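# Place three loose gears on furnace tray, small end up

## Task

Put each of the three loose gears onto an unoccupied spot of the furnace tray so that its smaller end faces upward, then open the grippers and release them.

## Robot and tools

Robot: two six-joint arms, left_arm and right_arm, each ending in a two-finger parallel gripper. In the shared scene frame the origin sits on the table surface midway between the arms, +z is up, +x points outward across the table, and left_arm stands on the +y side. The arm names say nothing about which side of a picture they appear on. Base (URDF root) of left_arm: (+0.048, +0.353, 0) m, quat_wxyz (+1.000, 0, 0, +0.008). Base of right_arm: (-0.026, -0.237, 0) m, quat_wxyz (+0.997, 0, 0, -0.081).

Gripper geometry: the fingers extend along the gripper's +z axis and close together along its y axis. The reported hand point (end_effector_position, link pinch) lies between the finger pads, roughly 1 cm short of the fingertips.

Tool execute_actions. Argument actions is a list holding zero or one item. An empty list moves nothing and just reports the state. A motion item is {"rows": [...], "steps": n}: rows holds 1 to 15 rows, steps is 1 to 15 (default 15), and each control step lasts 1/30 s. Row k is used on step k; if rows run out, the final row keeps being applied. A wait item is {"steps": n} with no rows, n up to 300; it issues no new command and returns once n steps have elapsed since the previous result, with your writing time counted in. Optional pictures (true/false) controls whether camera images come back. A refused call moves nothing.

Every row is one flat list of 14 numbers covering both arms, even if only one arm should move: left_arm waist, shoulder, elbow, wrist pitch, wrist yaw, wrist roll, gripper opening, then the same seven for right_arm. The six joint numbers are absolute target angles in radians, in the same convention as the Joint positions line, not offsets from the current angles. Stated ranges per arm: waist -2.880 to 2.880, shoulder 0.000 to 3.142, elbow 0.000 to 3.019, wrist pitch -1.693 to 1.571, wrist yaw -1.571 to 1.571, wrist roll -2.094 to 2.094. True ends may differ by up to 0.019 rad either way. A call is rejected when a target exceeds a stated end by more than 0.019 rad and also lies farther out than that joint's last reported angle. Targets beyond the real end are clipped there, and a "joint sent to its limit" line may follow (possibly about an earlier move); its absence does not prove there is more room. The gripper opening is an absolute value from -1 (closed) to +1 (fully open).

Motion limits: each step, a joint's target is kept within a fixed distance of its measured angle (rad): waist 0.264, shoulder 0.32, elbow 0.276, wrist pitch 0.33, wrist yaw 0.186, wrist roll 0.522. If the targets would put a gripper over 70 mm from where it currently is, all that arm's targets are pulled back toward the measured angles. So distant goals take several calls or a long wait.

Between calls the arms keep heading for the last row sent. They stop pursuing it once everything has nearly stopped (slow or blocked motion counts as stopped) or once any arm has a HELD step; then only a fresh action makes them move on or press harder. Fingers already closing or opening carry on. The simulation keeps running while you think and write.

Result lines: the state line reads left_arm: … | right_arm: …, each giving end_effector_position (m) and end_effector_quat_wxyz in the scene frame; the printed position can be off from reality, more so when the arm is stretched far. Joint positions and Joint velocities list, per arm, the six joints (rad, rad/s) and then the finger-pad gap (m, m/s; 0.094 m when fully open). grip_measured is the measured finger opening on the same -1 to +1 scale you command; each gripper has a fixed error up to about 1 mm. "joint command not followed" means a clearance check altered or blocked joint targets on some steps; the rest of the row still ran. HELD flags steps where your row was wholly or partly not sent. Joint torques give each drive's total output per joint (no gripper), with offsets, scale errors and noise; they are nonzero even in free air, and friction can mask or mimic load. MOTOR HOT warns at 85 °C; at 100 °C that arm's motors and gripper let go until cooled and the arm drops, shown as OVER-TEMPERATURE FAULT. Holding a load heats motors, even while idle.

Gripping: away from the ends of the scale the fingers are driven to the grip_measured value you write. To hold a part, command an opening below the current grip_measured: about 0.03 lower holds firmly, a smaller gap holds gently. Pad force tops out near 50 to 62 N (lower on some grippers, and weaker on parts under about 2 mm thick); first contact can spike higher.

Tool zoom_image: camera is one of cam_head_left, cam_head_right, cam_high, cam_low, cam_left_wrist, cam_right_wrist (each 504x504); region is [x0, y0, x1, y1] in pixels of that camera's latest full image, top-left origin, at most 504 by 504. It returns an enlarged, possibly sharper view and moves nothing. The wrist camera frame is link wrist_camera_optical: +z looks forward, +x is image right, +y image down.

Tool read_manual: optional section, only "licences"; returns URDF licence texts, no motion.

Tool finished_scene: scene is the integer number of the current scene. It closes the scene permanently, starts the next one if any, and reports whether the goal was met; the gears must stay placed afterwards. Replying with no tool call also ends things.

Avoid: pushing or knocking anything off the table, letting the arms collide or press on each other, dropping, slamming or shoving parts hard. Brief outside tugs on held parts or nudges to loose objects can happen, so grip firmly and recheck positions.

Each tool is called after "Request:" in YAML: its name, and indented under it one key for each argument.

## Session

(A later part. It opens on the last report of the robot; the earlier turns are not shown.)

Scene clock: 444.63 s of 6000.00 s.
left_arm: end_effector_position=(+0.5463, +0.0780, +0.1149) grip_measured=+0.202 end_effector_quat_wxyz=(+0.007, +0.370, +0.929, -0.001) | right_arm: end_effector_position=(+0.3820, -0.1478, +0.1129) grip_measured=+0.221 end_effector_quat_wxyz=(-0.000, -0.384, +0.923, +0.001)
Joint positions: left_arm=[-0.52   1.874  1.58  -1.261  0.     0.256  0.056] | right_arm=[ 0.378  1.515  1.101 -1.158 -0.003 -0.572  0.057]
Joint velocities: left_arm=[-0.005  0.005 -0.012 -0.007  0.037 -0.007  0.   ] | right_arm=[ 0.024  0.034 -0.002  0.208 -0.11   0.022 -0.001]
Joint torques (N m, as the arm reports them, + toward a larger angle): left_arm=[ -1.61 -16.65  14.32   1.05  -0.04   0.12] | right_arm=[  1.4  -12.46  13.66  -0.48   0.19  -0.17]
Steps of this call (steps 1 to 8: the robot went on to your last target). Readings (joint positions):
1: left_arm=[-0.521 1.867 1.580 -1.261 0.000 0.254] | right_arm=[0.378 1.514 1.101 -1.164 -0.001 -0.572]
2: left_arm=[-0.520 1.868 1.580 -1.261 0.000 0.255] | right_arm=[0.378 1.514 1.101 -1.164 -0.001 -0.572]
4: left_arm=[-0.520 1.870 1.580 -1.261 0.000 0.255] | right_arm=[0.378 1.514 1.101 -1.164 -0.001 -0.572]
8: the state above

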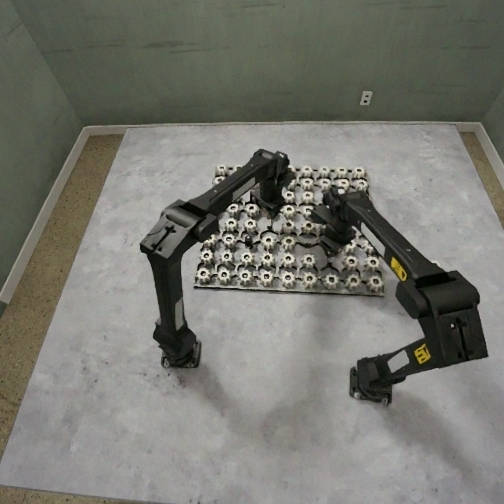

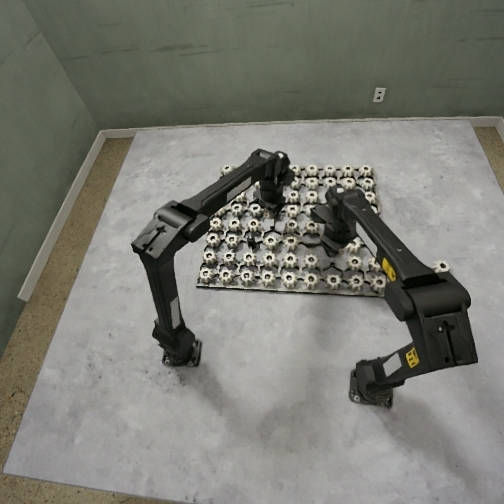

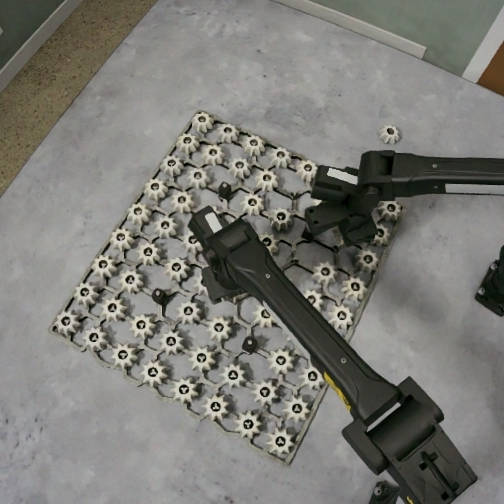

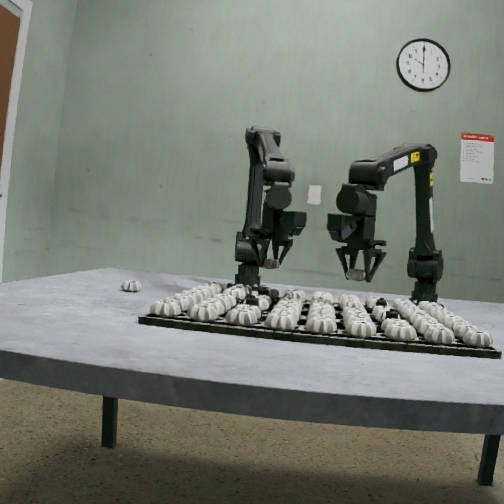

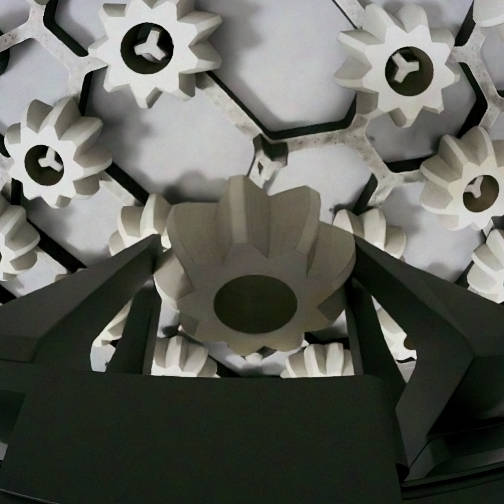

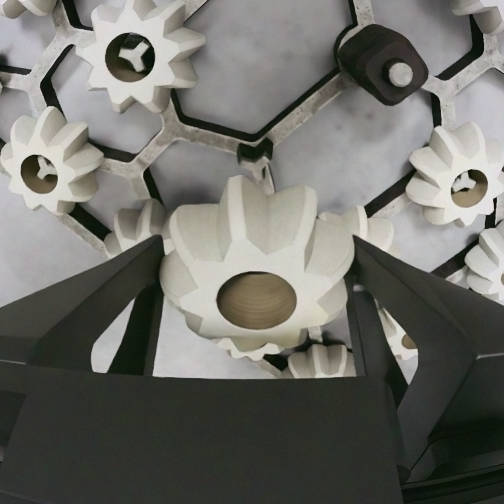

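Request:
execute_actions:
  actions: []

Request:
zoom_image:
  camera: "cam_right_wrist"
  region: [172, 80, 340, 220]

Request:
zoom_image:
  camera: "cam_left_wrist"
  region: [172, 80, 340, 220]

Scene clock: 448.13 s of 6000.00 s.
left_arm: end_effector_position=(+0.5463, +0.0780, +0.1145) grip_measured=+0.202 end_effector_quat_wxyz=(+0.007, +0.371, +0.929, -0.001) | right_arm: end_effector_position=(+0.3839, -0.1406, +0.0996) grip_measured=+0.219 end_effector_quat_wxyz=(-0.010, -0.391, +0.920, +0.004)
Joint positions: left_arm=[-0.52   1.875  1.58  -1.261  0.     0.256  0.056] | right_arm=[ 0.393  1.55   1.103 -1.144 -0.004 -0.573  0.057]
Joint velocities: left_arm=[ 0.005 -0.015  0.012 -0.007 -0.037 -0.022  0.   ] | right_arm=[ 0.005 -0.015  0.002  0.012  0.022  0.022  0.001]
Joint torques (N m, as the arm reports them, + toward a larger angle): left_arm=[ -1.52 -16.42  14.33   1.09  -0.03   0.12] | right_arm=[  0.12 -15.41  13.16  -0.44   0.07  -0.13]
Steps of this call (steps 1 to 30: the robot went on to your last target; steps 31 to 90: nothing new was sent; then 0.50 s passed at rest). Readings (joint positions):
1: left_arm=[-0.520 1.875 1.580 -1.261 0.000 0.256] | right_arm=[0.380 1.517 1.101 -1.150 -0.007 -0.572]
2: left_arm=[-0.520 1.875 1.580 -1.261 0.000 0.256] | right_arm=[0.383 1.521 1.101 -1.139 -0.012 -0.572]
4: left_arm=[-0.520 1.875 1.580 -1.261 0.000 0.256] | right_arm=[0.393 1.534 1.102 -1.122 -0.018 -0.573]
8: left_arm=[-0.520 1.875 1.580 -1.261 0.000 0.256] | right_arm=[0.404 1.550 1.102 -1.131 -0.008 -0.573]
90: the state above
All arms were judged still, so your last target was given up. Only a new action makes them travel on or press farther. Fingers that are still opening or closing keep moving.

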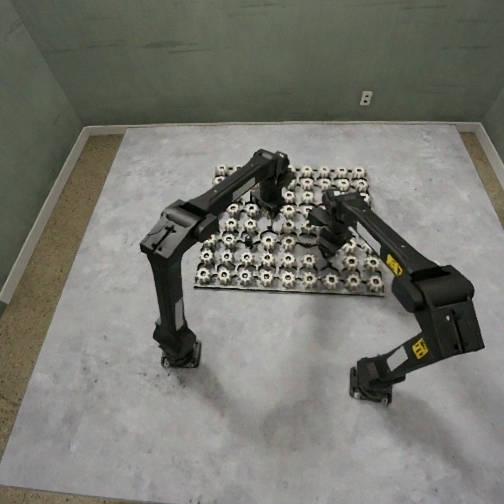

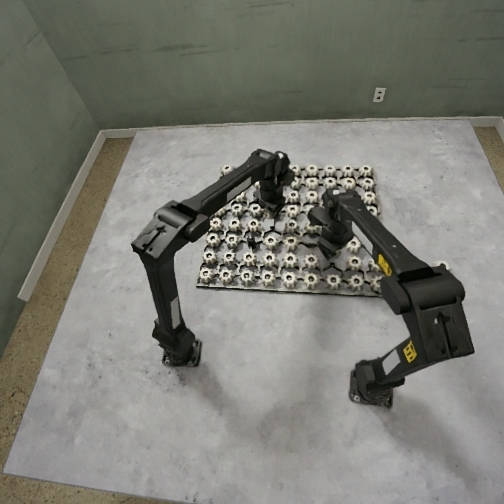

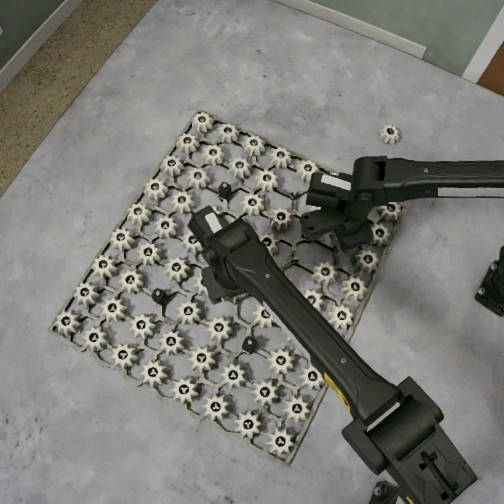

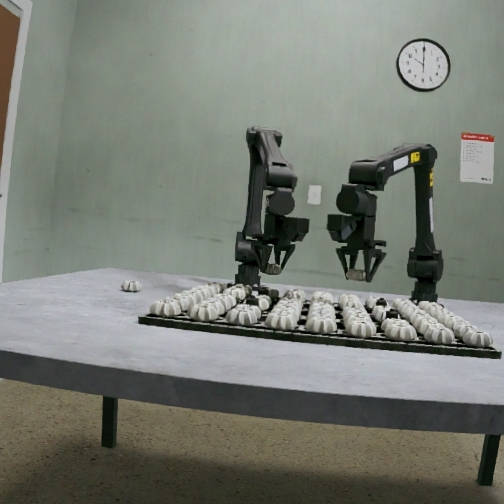

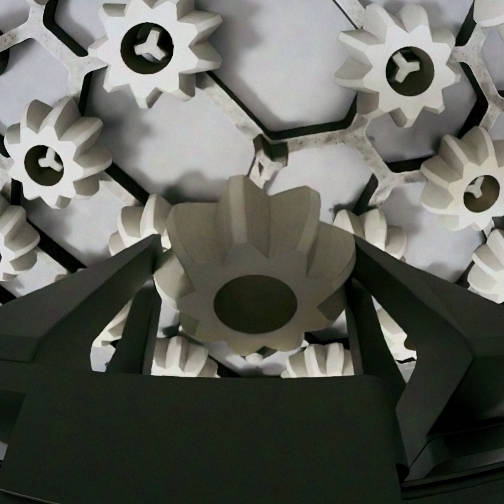

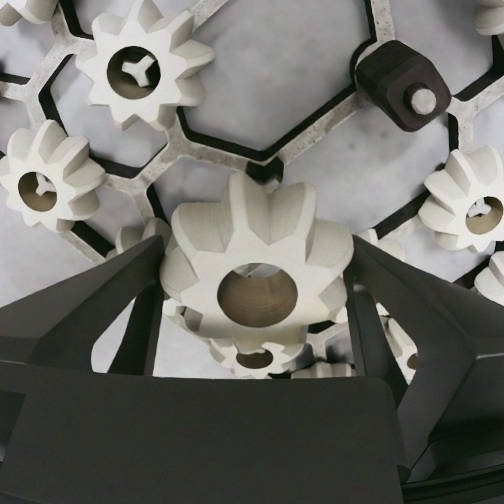

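Region (172, 80, 340, 220) of cam_right_wrist's 504x504 image, scaled by 3.000, with more detail than that image has.

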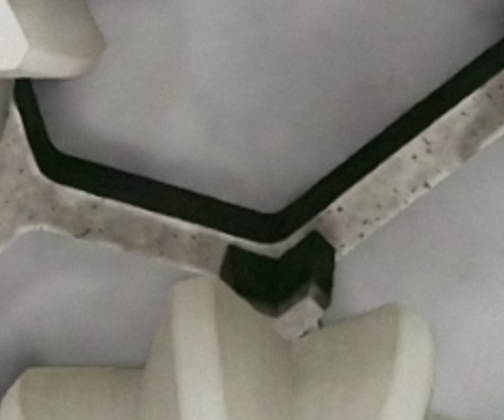

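Region (172, 80, 340, 220) of cam_left_wrist's 504x504 image, scaled by 3.000, with more detail than that image has.

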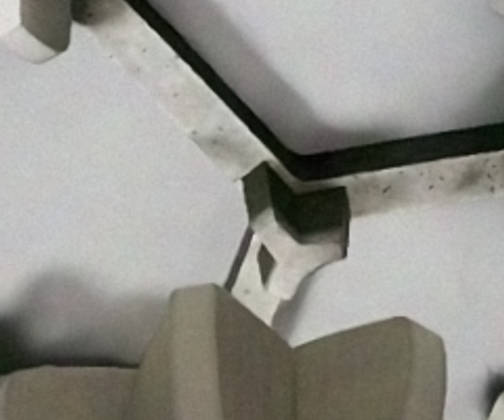

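Request:
zoom_image:
  camera: "cam_low"
  region: [230, 220, 400, 310]

Request:
zoom_image:
  camera: "cam_right_wrist"
  region: [140, 160, 380, 380]

Region (230, 220, 400, 310) of cam_low's 504x504 image, scaled by 2.965, with more detail than that image has; it fills the top 267 rows of this view, and the rest is white.

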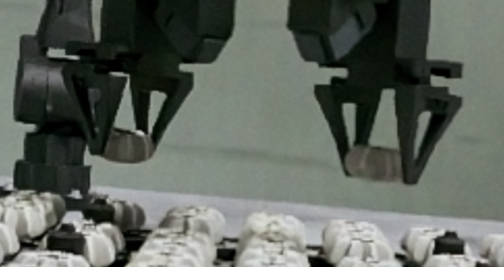

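Region (140, 160, 380, 380) of cam_right_wrist's 504x504 image, scaled by 2.100, with more detail than that image has; it fills the top 462 rows of this view, and the rest is white.

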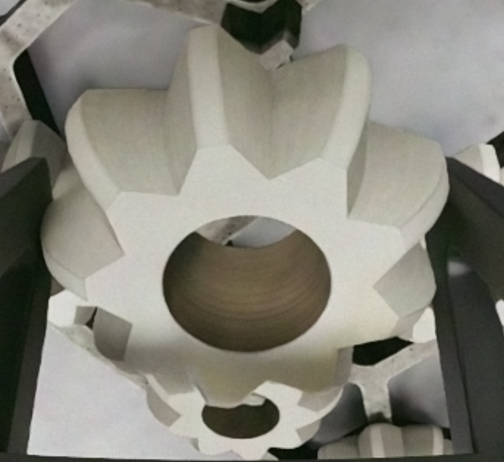

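Request:
execute_actions:
  actions:
    - {"rows": [ [-0.5174,1.8807,1.614,-1.2524,0,0.269,0.17,0.3845,1.53,1.123,-1.132,-0.001,-0.585,0.185], [-0.5184,1.8828,1.611,-1.248,0,0.2715,0.17,0.383,1.545,1.1177,-1.1233,-0.002,-0.585,0.185], [-0.5199,1.886,1.6064,-1.241,0,0.2755,0.17,0.3808,1.545,1.1094,-1.11,-0.005,-0.585,0.185], [-0.5219,1.890,1.6004,-1.2323,0,0.2806,0.17,0.378,1.545,1.0987,-1.0929,-0.008,-0.585,0.185], [-0.5243,1.895,1.5935,-1.2218,0,0.2867,0.17,0.3746,1.545,1.0861,-1.0728,-0.012,-0.585,0.185], [-0.5269,1.9004,1.5858,-1.2104,0,0.2933,0.17,0.3709,1.545,1.0722,-1.0505,-0.016,-0.585,0.185], [-0.5296,1.9061,1.5776,-1.1982,0,0.3004,0.17,0.367,1.545,1.0575,-1.027,-0.02,-0.585,0.185], [-0.5324,1.9119,1.5694,-1.1858,0,0.3076,0.17,0.363,1.545,1.0425,-1.003,-0.025,-0.585,0.185], [-0.5351,1.9176,1.5612,-1.1736,0,0.3147,0.17,0.3591,1.545,1.0278,-0.9795,-0.029,-0.585,0.185], [-0.5377,1.923,1.5535,-1.1622,0,0.3213,0.17,0.3554,1.545,1.0139,-0.9572,-0.033,-0.585,0.185], [-0.5401,1.9278,1.5466,-1.1517,0,0.3274,0.17,0.352,1.545,1.0013,-0.9371,-0.037,-0.585,0.185], [-0.5421,1.932,1.5406,-1.1429,0,0.3325,0.17,0.3492,1.545,0.9906,-0.92,-0.04,-0.585,0.185], [-0.5436,1.9352,1.536,-1.136,0,0.3365,0.17,0.3469,1.545,0.9823,-0.9067,-0.043,-0.585,0.185], [-0.5446,1.9373,1.533,-1.1316,0,0.339,0.17,0.3455,1.545,0.9769,-0.898,-0.044,-0.585,0.185], [-0.545,1.938,1.532,-1.13,0,0.34,0.17,0.345,1.545,0.975,-0.895,-0.045,-0.585,0.185] ], "steps": 15}
  pictures: false

Request:
execute_actions:
  actions:
    - {"steps": 15}

Scene clock: 527.63 s of 6000.00 s.
left_arm: end_effector_position=(+0.5538, +0.0705, +0.0734) grip_measured=+0.202 end_effector_quat_wxyz=(+0.018, +0.398, +0.917, -0.002) | right_arm: end_effector_position=(+0.3787, -0.1521, +0.0537) grip_measured=+0.219 end_effector_quat_wxyz=(+0.031, -0.374, +0.927, +0.013)
Joint positions: left_arm=[-0.525  1.923  1.538 -1.15   0.     0.312  0.056] | right_arm=[ 0.355  1.55   0.963 -0.928 -0.037 -0.573  0.057]
Joint velocities: left_arm=[-0.044  0.22  -0.173  0.115 -0.022  0.154 -0.001] | right_arm=[-0.112 -0.024 -0.222  0.247 -0.051 -0.022  0.001]
Joint torques (N m, as the arm reports them, + toward a larger angle): left_arm=[ -2.76 -16.26   8.96   1.31  -0.02   0.08] | right_arm=[  1.08 -11.41   9.85   0.75  -0.3   -0.12]
Steps of this call (steps 1 to 90: nothing new was sent; then 76.00 s passed at rest; steps 91 to 105: all 15 steps of this action). Readings (joint positions):
91: left_arm=[-0.520 1.875 1.580 -1.261 0.000 0.256] | right_arm=[0.393 1.550 1.103 -1.144 -0.004 -0.573]
92: left_arm=[-0.520 1.875 1.580 -1.261 0.000 0.257] | right_arm=[0.393 1.550 1.103 -1.142 -0.004 -0.573]
94: left_arm=[-0.520 1.876 1.580 -1.256 0.000 0.260] | right_arm=[0.393 1.550 1.099 -1.127 -0.004 -0.573]
98: left_arm=[-0.520 1.885 1.579 -1.220 0.000 0.276] | right_arm=[0.385 1.550 1.060 -1.053 -0.017 -0.573]
105: the state above

Scene clock: 528.13 s of 6000.00 s.
left_arm: end_effector_position=(+0.5464, +0.0694, +0.0520) grip_measured=+0.202 end_effector_quat_wxyz=(+0.001, +0.409, +0.912, -0.000) | right_arm: end_effector_position=(+0.3800, -0.1531, +0.0512) grip_measured=+0.219 end_effector_quat_wxyz=(+0.037, -0.372, +0.927, +0.013)
Joint positions: left_arm=[-0.533  1.952  1.523 -1.14   0.     0.328  0.056] | right_arm=[ 0.351  1.55   0.955 -0.908 -0.04  -0.573  0.057]
Joint velocities: left_arm=[-0.005 -0.005  0.017  0.002  0.037 -0.022  0.   ] | right_arm=[-0.005  0.015 -0.012 -0.012 -0.037 -0.022 -0.   ]
Joint torques (N m, as the arm reports them, + toward a larger angle): left_arm=[ -2.5  -18.19   9.12   1.33  -0.04   0.12] | right_arm=[ -0.04 -12.94   9.71   0.77  -0.17  -0.16]
Steps of this call (steps 1 to 15: the robot went on to your last target). Readings (joint positions):
1: left_arm=[-0.526 1.930 1.533 -1.147 0.000 0.315] | right_arm=[0.353 1.550 0.958 -0.922 -0.038 -0.573]
2: left_arm=[-0.528 1.937 1.530 -1.145 0.000 0.318] | right_arm=[0.352 1.550 0.955 -0.918 -0.038 -0.573]
4: left_arm=[-0.531 1.947 1.525 -1.144 0.000 0.322] | right_arm=[0.351 1.550 0.955 -0.913 -0.039 -0.573]
8: left_arm=[-0.533 1.952 1.523 -1.143 0.000 0.326] | right_arm=[0.351 1.550 0.955 -0.909 -0.040 -0.573]
15: the state above

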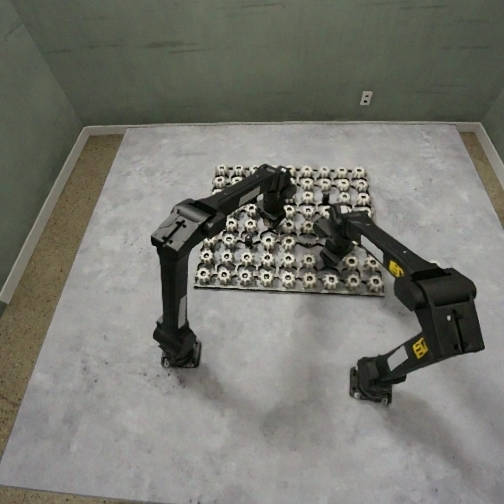

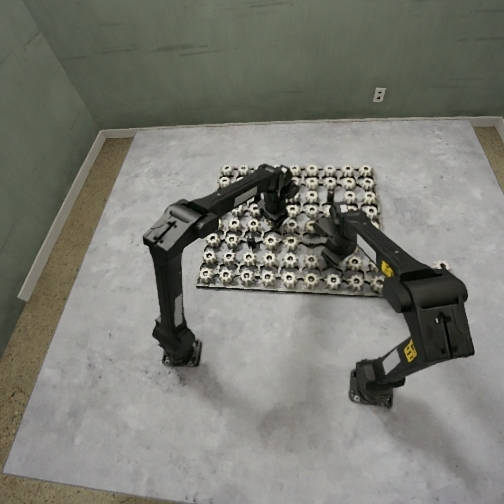

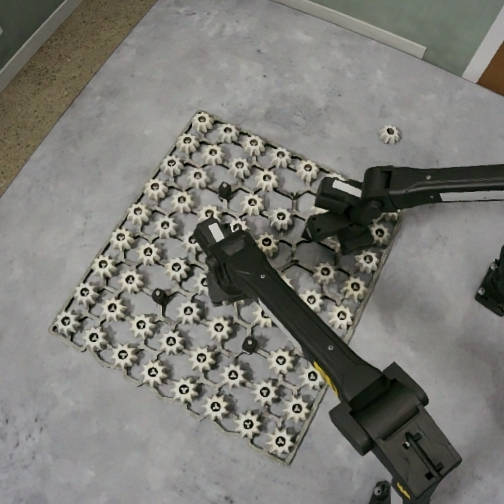

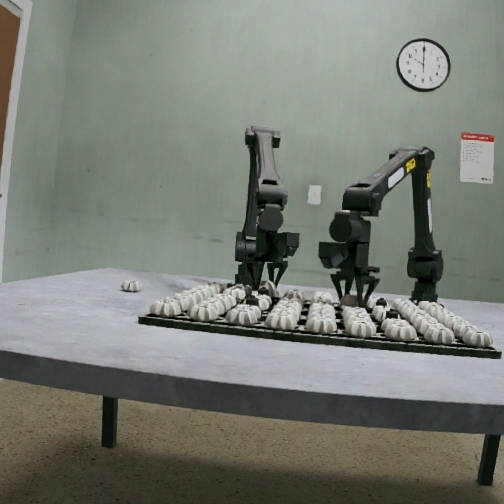

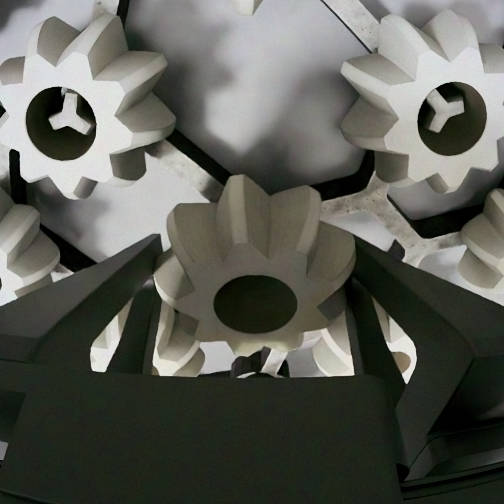

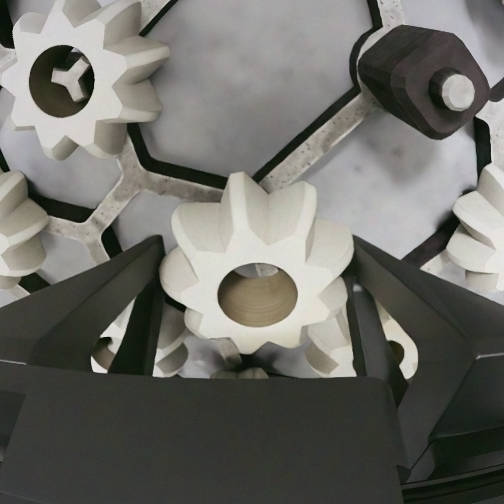

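Request:
zoom_image:
  camera: "cam_right_wrist"
  region: [110, 80, 390, 360]

Request:
zoom_image:
  camera: "cam_left_wrist"
  region: [110, 100, 390, 380]

Region (110, 80, 390, 360) of cam_right_wrist's 504x504 image, scaled by 1.800, with more detail than that image has.

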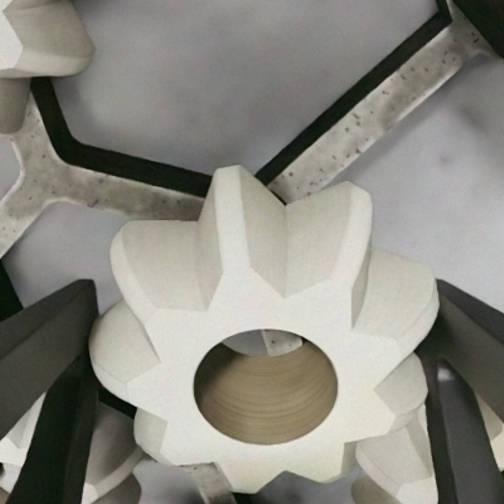

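Region (110, 100, 390, 380) of cam_left_wrist's 504x504 image, scaled by 1.800, with more detail than that image has.

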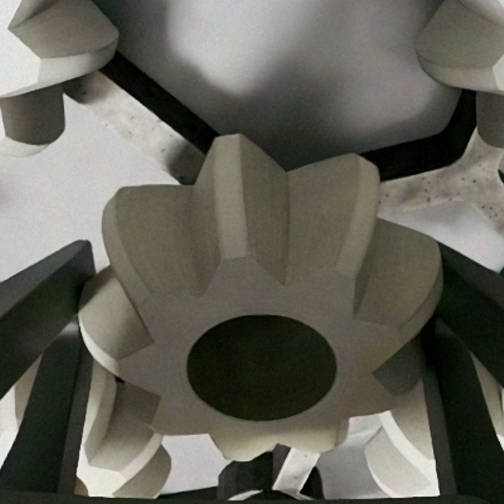

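Request:
zoom_image:
  camera: "cam_low"
  region: [230, 250, 400, 320]

Request:
zoom_image:
  camera: "cam_head_left"
  region: [220, 190, 380, 290]

Region (230, 250, 400, 320) of cam_low's 504x504 image, scaled by 2.965, with more detail than that image has; it fills the top 208 rows of this view, and the rest is white.

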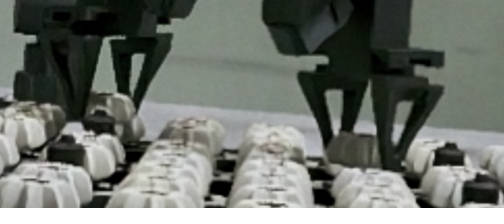

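Region (220, 190, 380, 290) of cam_head_left's 504x504 image, scaled by 3.150, with more detail than that image has; it fills the top 315 rows of this view, and the rest is white.

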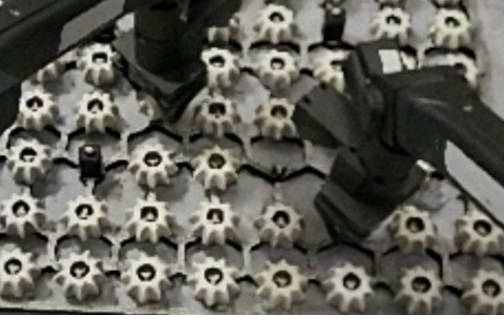

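Request:
execute_actions:
  actions:
    - {"rows": [ [-0.545,1.945,1.532,-1.15,-0.003,0.34,0.17,0.345,1.545,0.975,-0.894,-0.048,-0.585,0.185], [-0.545,1.945,1.532,-1.156,-0.006,0.34,0.17,0.345,1.545,0.975,-0.893,-0.051,-0.585,0.185], [-0.545,1.945,1.532,-1.162,-0.009,0.34,0.17,0.345,1.545,0.975,-0.892,-0.054,-0.585,0.185], [-0.545,1.945,1.532,-1.168,-0.012,0.34,0.17,0.345,1.545,0.975,-0.891,-0.057,-0.585,0.185], [-0.545,1.945,1.532,-1.174,-0.015,0.34,0.17,0.345,1.545,0.975,-0.890,-0.060,-0.585,0.185], [-0.545,1.945,1.532,-1.18,-0.017,0.34,0.17,0.345,1.545,0.975,-0.889,-0.062,-0.585,0.185], [-0.545,1.945,1.532,-1.184,-0.017,0.34,0.17,0.345,1.545,0.975,-0.8875,-0.064,-0.585,0.185] ], "steps": 15}

Request:
zoom_image:
  camera: "cam_right_wrist"
  region: [110, 80, 390, 360]

Request:
zoom_image:
  camera: "cam_left_wrist"
  region: [110, 100, 390, 380]

Scene clock: 577.93 s of 6000.00 s.
left_arm: end_effector_position=(+0.5406, +0.0757, +0.0522) grip_measured=+0.202 end_effector_quat_wxyz=(-0.015, +0.410, +0.912, +0.009) | right_arm: end_effector_position=(+0.3810, -0.1497, +0.0515) grip_measured=+0.219 end_effector_quat_wxyz=(+0.042, -0.372, +0.927, +0.021)
Joint positions: left_arm=[-0.533  1.952  1.523 -1.174 -0.014  0.329  0.056] | right_arm=[ 0.351  1.55   0.955 -0.901 -0.058 -0.573  0.057]
Joint velocities: left_arm=[ 0.005 -0.015 -0.002  0.007  0.007 -0.037 -0.   ] | right_arm=[-0.005  0.005  0.007 -0.017 -0.081  0.037  0.002]
Joint torques (N m, as the arm reports them, + toward a larger angle): left_arm=[ -2.84 -17.71   9.02   0.17  -0.14   0.13] | right_arm=[ -0.15 -12.24   9.86   0.74  -0.23  -0.05]
Steps of this call (steps 1 to 15: the robot went on to your last target; steps 16 to 90: nothing new was sent; then 46.30 s passed at rest; steps 91 to 105: all 15 steps of this action). Readings (joint positions):
91: left_arm=[-0.533 1.952 1.523 -1.140 0.000 0.329] | right_arm=[0.351 1.550 0.955 -0.908 -0.041 -0.573]
92: left_arm=[-0.533 1.952 1.523 -1.142 -0.001 0.329] | right_arm=[0.351 1.550 0.955 -0.908 -0.043 -0.573]
94: left_arm=[-0.533 1.952 1.523 -1.148 -0.007 0.329] | right_arm=[0.351 1.550 0.955 -0.907 -0.049 -0.573]
98: left_arm=[-0.533 1.952 1.523 -1.168 -0.014 0.329] | right_arm=[0.351 1.550 0.955 -0.902 -0.058 -0.573]
105: the state above

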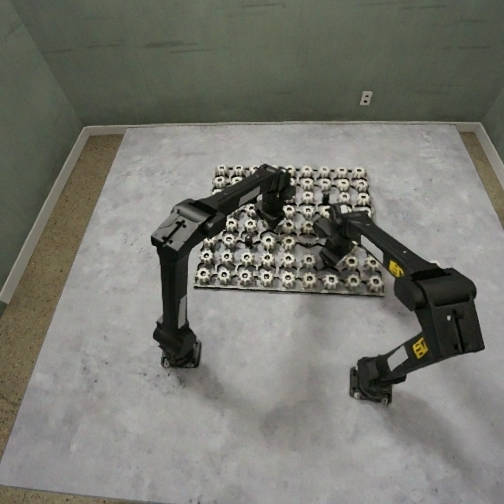

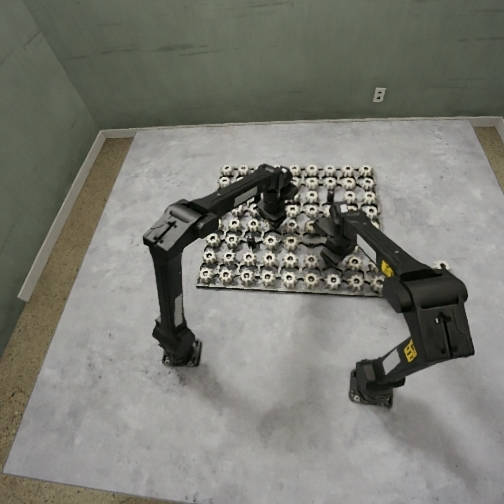

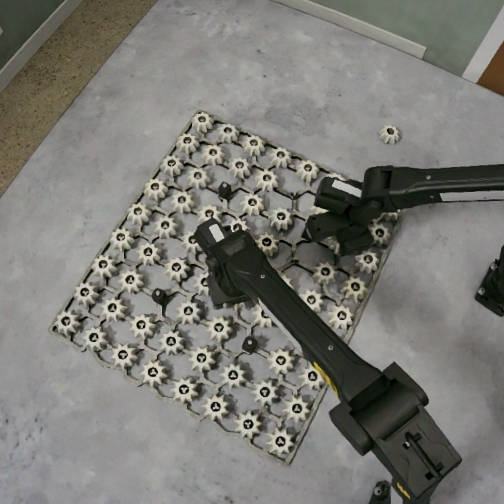

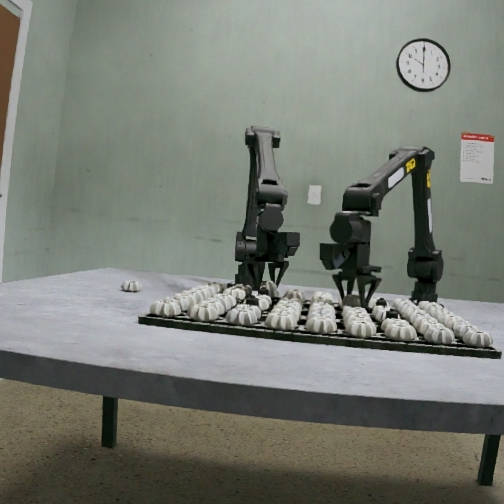

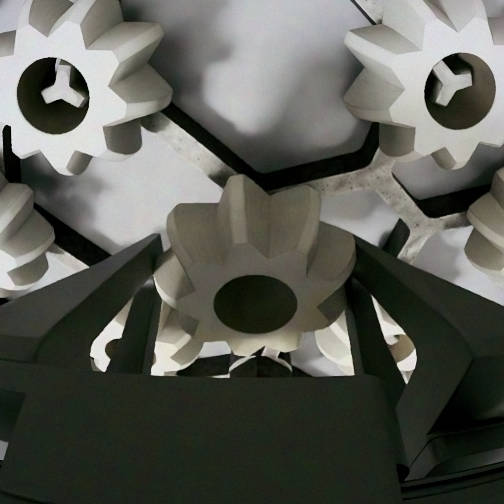

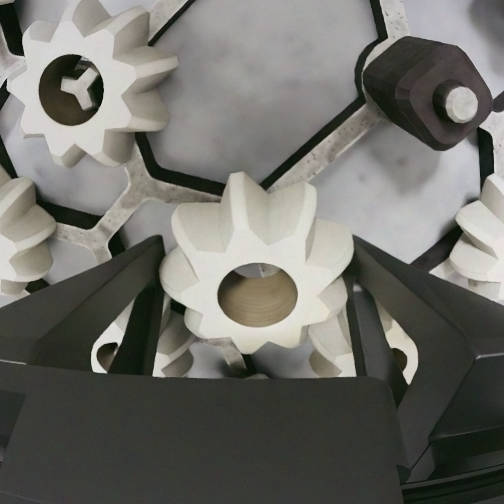

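Region (110, 80, 390, 360) of cam_right_wrist's 504x504 image, scaled by 1.800, with more detail than that image has.

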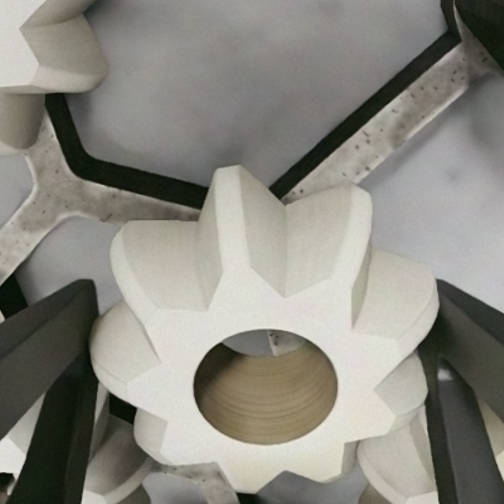

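Region (110, 100, 390, 380) of cam_left_wrist's 504x504 image, scaled by 1.800, with more detail than that image has.

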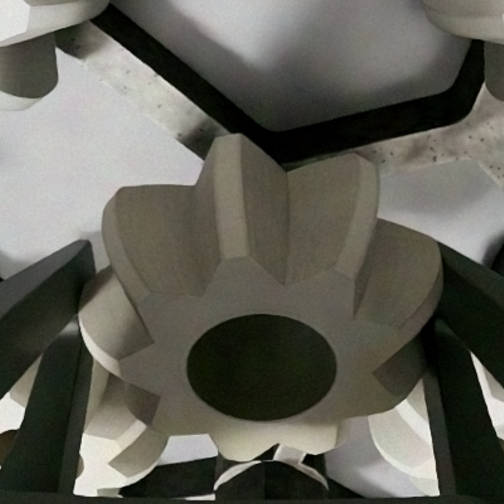

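Request:
execute_actions:
  actions:
    - {"rows": [ [-0.545,1.945,1.530,-1.175,-0.014,0.34,0.17,0.345,1.550,0.975,-0.8875,-0.064,-0.585,0.185], [-0.545,1.945,1.528,-1.170,-0.011,0.34,0.17,0.345,1.554,0.975,-0.8865,-0.064,-0.585,0.185], [-0.545,1.945,1.526,-1.166,-0.008,0.34,0.17,0.345,1.558,0.975,-0.8855,-0.064,-0.585,0.185], [-0.545,1.945,1.524,-1.166,-0.005,0.34,0.17,0.345,1.562,0.975,-0.884,-0.064,-0.585,0.185], [-0.545,1.945,1.522,-1.166,-0.002,0.34,0.17,0.345,1.566,0.975,-0.8825,-0.064,-0.585,0.185], [-0.545,1.945,1.520,-1.166,0.001,0.34,0.17,0.345,1.570,0.975,-0.881,-0.064,-0.585,0.185], [-0.545,1.945,1.518,-1.166,0.002,0.34,0.17,0.345,1.574,0.975,-0.8795,-0.064,-0.585,0.185], [-0.545,1.945,1.516,-1.166,0.002,0.34,0.17,0.345,1.578,0.975,-0.878,-0.064,-0.585,0.185], [-0.545,1.945,1.515,-1.166,0.002,0.34,0.17,0.345,1.582,0.975,-0.8765,-0.064,-0.585,0.185] ], "steps": 15}
  pictures: false

Request:
execute_actions:
  actions:
    - {"steps": 6}
  pictures: false

Scene clock: 605.23 s of 6000.00 s.
left_arm: end_effector_position=(+0.5369, +0.0750, +0.0496) grip_measured=+0.202 end_effector_quat_wxyz=(-0.019, +0.410, +0.912, +0.002) | right_arm: end_effector_position=(+0.3812, -0.1496, +0.0393) grip_measured=+0.219 end_effector_quat_wxyz=(+0.032, -0.372, +0.927, +0.023)
Joint positions: left_arm=[-0.533  1.952  1.515 -1.173 -0.     0.329  0.056] | right_arm=[ 0.351  1.581  0.955 -0.89  -0.058 -0.573  0.057]
Joint velocities: left_arm=[ 0.005 -0.005  0.012 -0.002  0.007  0.022 -0.002] | right_arm=[-0.005  0.015  0.012 -0.007 -0.037  0.007 -0.   ]
Joint torques (N m, as the arm reports them, + toward a larger angle): left_arm=[ -2.67 -17.85   8.15   0.98   0.1    0.12] | right_arm=[ -0.08 -11.53   9.52   0.48  -0.23  -0.14]
Steps of this call (steps 1 to 15: the robot went on to your last target; steps 16 to 90: nothing new was sent; then 23.80 s passed at rest; steps 91 to 105: all 15 steps of this action). Readings (joint positions):
91: left_arm=[-0.533 1.952 1.523 -1.174 -0.014 0.329] | right_arm=[0.351 1.550 0.955 -0.901 -0.058 -0.573]
92: left_arm=[-0.533 1.952 1.523 -1.174 -0.014 0.329] | right_arm=[0.351 1.550 0.955 -0.901 -0.058 -0.573]
94: left_arm=[-0.533 1.952 1.523 -1.174 -0.010 0.329] | right_arm=[0.351 1.550 0.955 -0.900 -0.058 -0.573]
98: left_arm=[-0.533 1.952 1.522 -1.173 -0.001 0.329] | right_arm=[0.351 1.559 0.955 -0.894 -0.058 -0.573]
105: the state above

Scene clock: 605.43 s of 6000.00 s.
left_arm: end_effector_position=(+0.5369, +0.0750, +0.0496) grip_measured=+0.202 end_effector_quat_wxyz=(-0.019, +0.410, +0.912, +0.002) | right_arm: end_effector_position=(+0.3812, -0.1496, +0.0392) grip_measured=+0.219 end_effector_quat_wxyz=(+0.032, -0.372, +0.927, +0.023)
Joint positions: left_arm=[-0.533  1.952  1.515 -1.173 -0.     0.329  0.056] | right_arm=[ 0.351  1.582  0.955 -0.889 -0.058 -0.573  0.057]
Joint velocities: left_arm=[-0.015 -0.005 -0.007 -0.012 -0.037 -0.007 -0.001] | right_arm=[-0.005 -0.015  0.032  0.007 -0.081  0.022 -0.001]
Joint torques (N m, as the arm reports them, + toward a larger angle): left_arm=[ -2.68 -17.49   8.25   0.9    0.08   0.13] | right_arm=[  0.07 -12.78   9.53   0.49  -0.29  -0.14]
Steps of this call (steps 1 to 6: the robot went on to your last target). Readings (joint positions):
1: left_arm=[-0.533 1.952 1.515 -1.173 -0.000 0.329] | right_arm=[0.351 1.582 0.955 -0.890 -0.058 -0.573]
2: left_arm=[-0.533 1.952 1.515 -1.173 -0.000 0.329] | right_arm=[0.351 1.582 0.955 -0.890 -0.058 -0.573]
4: left_arm=[-0.533 1.952 1.515 -1.173 -0.000 0.329] | right_arm=[0.351 1.582 0.955 -0.889 -0.058 -0.573]
6: the state above

Request:
execute_actions:
  actions:
    - {"rows": [ [-0.545,1.945,1.515,-1.160,0.002,0.34,0.17,0.345,1.585,0.975,-0.8755,-0.064,-0.585,0.185], [-0.545,1.945,1.514,-1.155,0.002,0.34,0.17,0.345,1.588,0.975,-0.8745,-0.064,-0.585,0.185], [-0.545,1.945,1.512,-1.150,0.002,0.34,0.17,0.345,1.591,0.975,-0.8735,-0.064,-0.585,0.185], [-0.545,1.945,1.509,-1.147,0.002,0.34,0.17,0.345,1.594,0.975,-0.8725,-0.064,-0.585,0.185], [-0.545,1.945,1.506,-1.143,0.002,0.34,0.17,0.345,1.597,0.975,-0.8715,-0.064,-0.585,0.185], [-0.545,1.945,1.503,-1.138,0.002,0.34,0.17,0.345,1.600,0.975,-0.8705,-0.064,-0.585,0.185], [-0.545,1.945,1.500,-1.133,0.002,0.34,0.17,0.345,1.603,0.975,-0.8695,-0.064,-0.585,0.185], [-0.545,1.945,1.497,-1.128,0.002,0.34,0.17,0.345,1.606,0.975,-0.8685,-0.064,-0.585,0.185], [-0.545,1.945,1.494,-1.123,0.002,0.34,0.17,0.345,1.608,0.975,-0.8675,-0.064,-0.585,0.185], [-0.545,1.945,1.491,-1.118,0.002,0.34,0.17,0.345,1.610,0.975,-0.8665,-0.064,-0.585,0.185], [-0.545,1.945,1.488,-1.113,0.002,0.34,0.17,0.345,1.610,0.975,-0.8665,-0.064,-0.585,0.185], [-0.545,1.945,1.485,-1.108,0.002,0.34,0.17,0.345,1.610,0.975,-0.8665,-0.064,-0.585,0.185], [-0.545,1.945,1.485,-1.104,0.002,0.34,0.17,0.345,1.610,0.975,-0.8665,-0.064,-0.585,0.185], [-0.545,1.945,1.485,-1.101,0.002,0.34,0.17,0.345,1.610,0.975,-0.8665,-0.064,-0.585,0.185] ], "steps": 15}
  pictures: false

Request:
execute_actions:
  actions:
    - {"steps": 8}

Scene clock: 621.00 s of 6000.00 s.
left_arm: end_effector_position=(+0.5387, +0.0739, +0.0393) grip_measured=+0.202 end_effector_quat_wxyz=(-0.005, +0.410, +0.912, +0.001) | right_arm: end_effector_position=(+0.3813, -0.1493, +0.0297) grip_measured=+0.219 end_effector_quat_wxyz=(+0.026, -0.372, +0.927, +0.026)
Joint positions: left_arm=[-0.533  1.952  1.486 -1.115 -0.     0.329  0.056] | right_arm=[ 0.351  1.606  0.955 -0.879 -0.06  -0.573  0.057]
Joint velocities: left_arm=[-0.015 -0.005 -0.061  0.056 -0.037 -0.066  0.   ] | right_arm=[-0.005  0.005 -0.007  0.007  0.022 -0.022  0.   ]
Joint torques (N m, as the arm reports them, + toward a larger angle): left_arm=[ -2.34 -17.48   8.39   0.94   0.1    0.12] | right_arm=[ -0.52 -12.21   9.4    0.62  -0.15  -0.17]
Steps of this call (steps 1 to 15: the robot went on to your last target; steps 16 to 90: nothing new was sent; then 12.07 s passed at rest; steps 91 to 105: all 15 steps of this action). Readings (joint positions):
91: left_arm=[-0.533 1.952 1.515 -1.172 -0.000 0.329] | right_arm=[0.351 1.582 0.955 -0.889 -0.058 -0.573]
92: left_arm=[-0.533 1.952 1.515 -1.171 -0.000 0.329] | right_arm=[0.351 1.582 0.955 -0.889 -0.058 -0.573]
94: left_arm=[-0.533 1.952 1.513 -1.164 -0.000 0.329] | right_arm=[0.351 1.582 0.955 -0.888 -0.058 -0.573]
98: left_arm=[-0.533 1.952 1.504 -1.147 -0.000 0.329] | right_arm=[0.351 1.590 0.955 -0.883 -0.058 -0.573]
105: the state above

Scene clock: 621.27 s of 6000.00 s.
left_arm: end_effector_position=(+0.5390, +0.0738, +0.0389) grip_measured=+0.202 end_effector_quat_wxyz=(-0.004, +0.410, +0.912, +0.001) | right_arm: end_effector_position=(+0.3814, -0.1493, +0.0297) grip_measured=+0.219 end_effector_quat_wxyz=(+0.026, -0.372, +0.927, +0.026)
Joint positions: left_arm=[-0.533  1.952  1.485 -1.112 -0.     0.329  0.056] | right_arm=[ 0.351  1.606  0.955 -0.879 -0.06  -0.573  0.057]
Joint velocities: left_arm=[-0.005 -0.005  0.012 -0.002 -0.037 -0.037 -0.001] | right_arm=[-0.015  0.005 -0.002 -0.002  0.037 -0.051 -0.002]
Joint torques (N m, as the arm reports them, + toward a larger angle): left_arm=[ -2.74 -17.46   8.25   1.13   0.1    0.12] | right_arm=[  0.13 -11.61   9.09   0.46  -0.15  -0.19]
Steps of this call (steps 1 to 8: the robot went on to your last target). Readings (joint positions):
1: left_arm=[-0.533 1.952 1.485 -1.113 -0.000 0.329] | right_arm=[0.351 1.606 0.955 -0.879 -0.060 -0.573]
2: left_arm=[-0.533 1.952 1.485 -1.113 -0.000 0.329] | right_arm=[0.351 1.606 0.955 -0.879 -0.060 -0.573]
4: left_arm=[-0.533 1.952 1.485 -1.112 -0.000 0.329] | right_arm=[0.351 1.606 0.955 -0.879 -0.060 -0.573]
8: the state above

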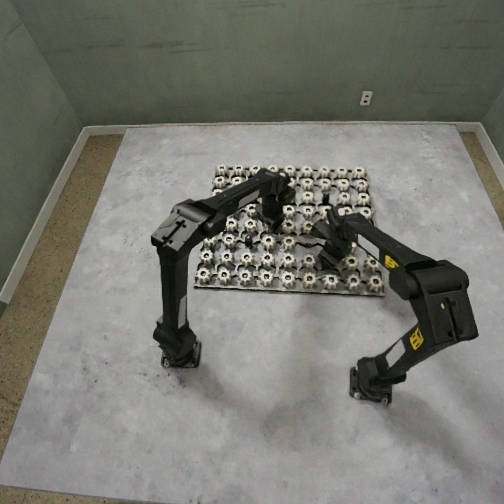

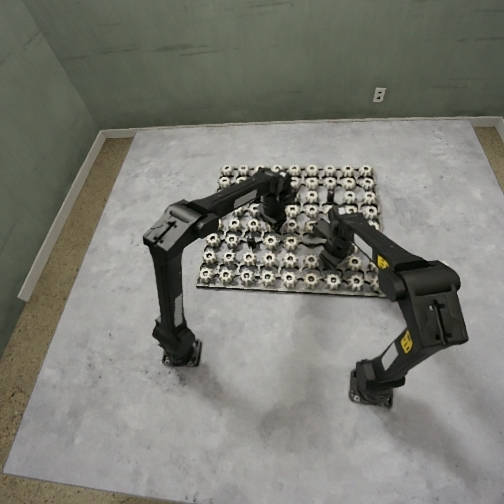

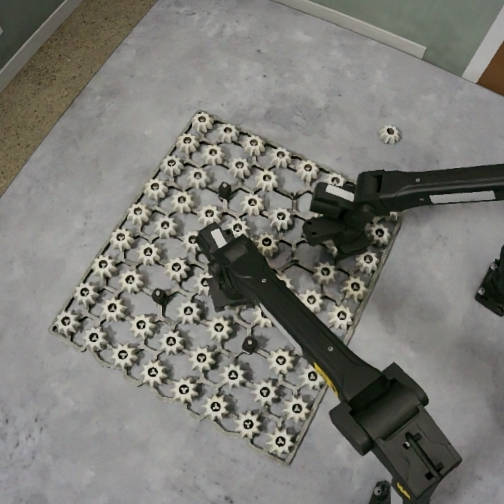

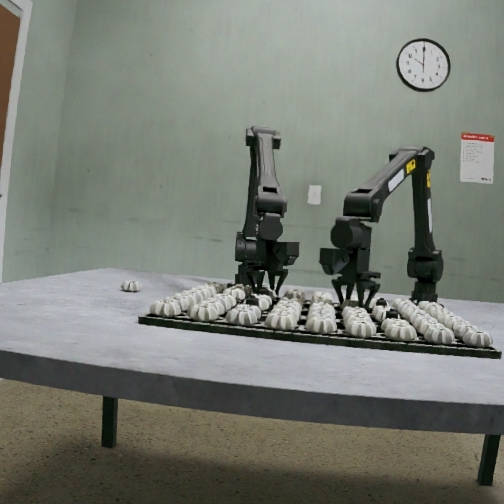

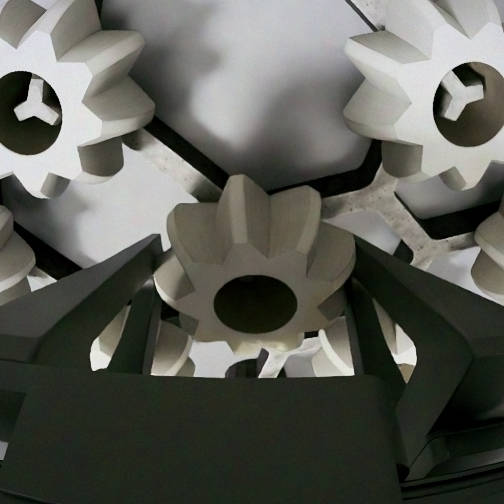

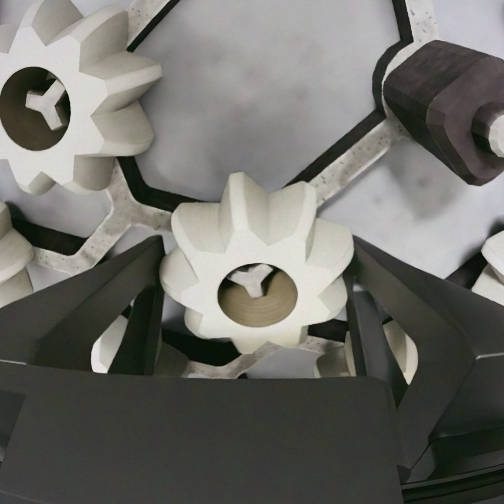

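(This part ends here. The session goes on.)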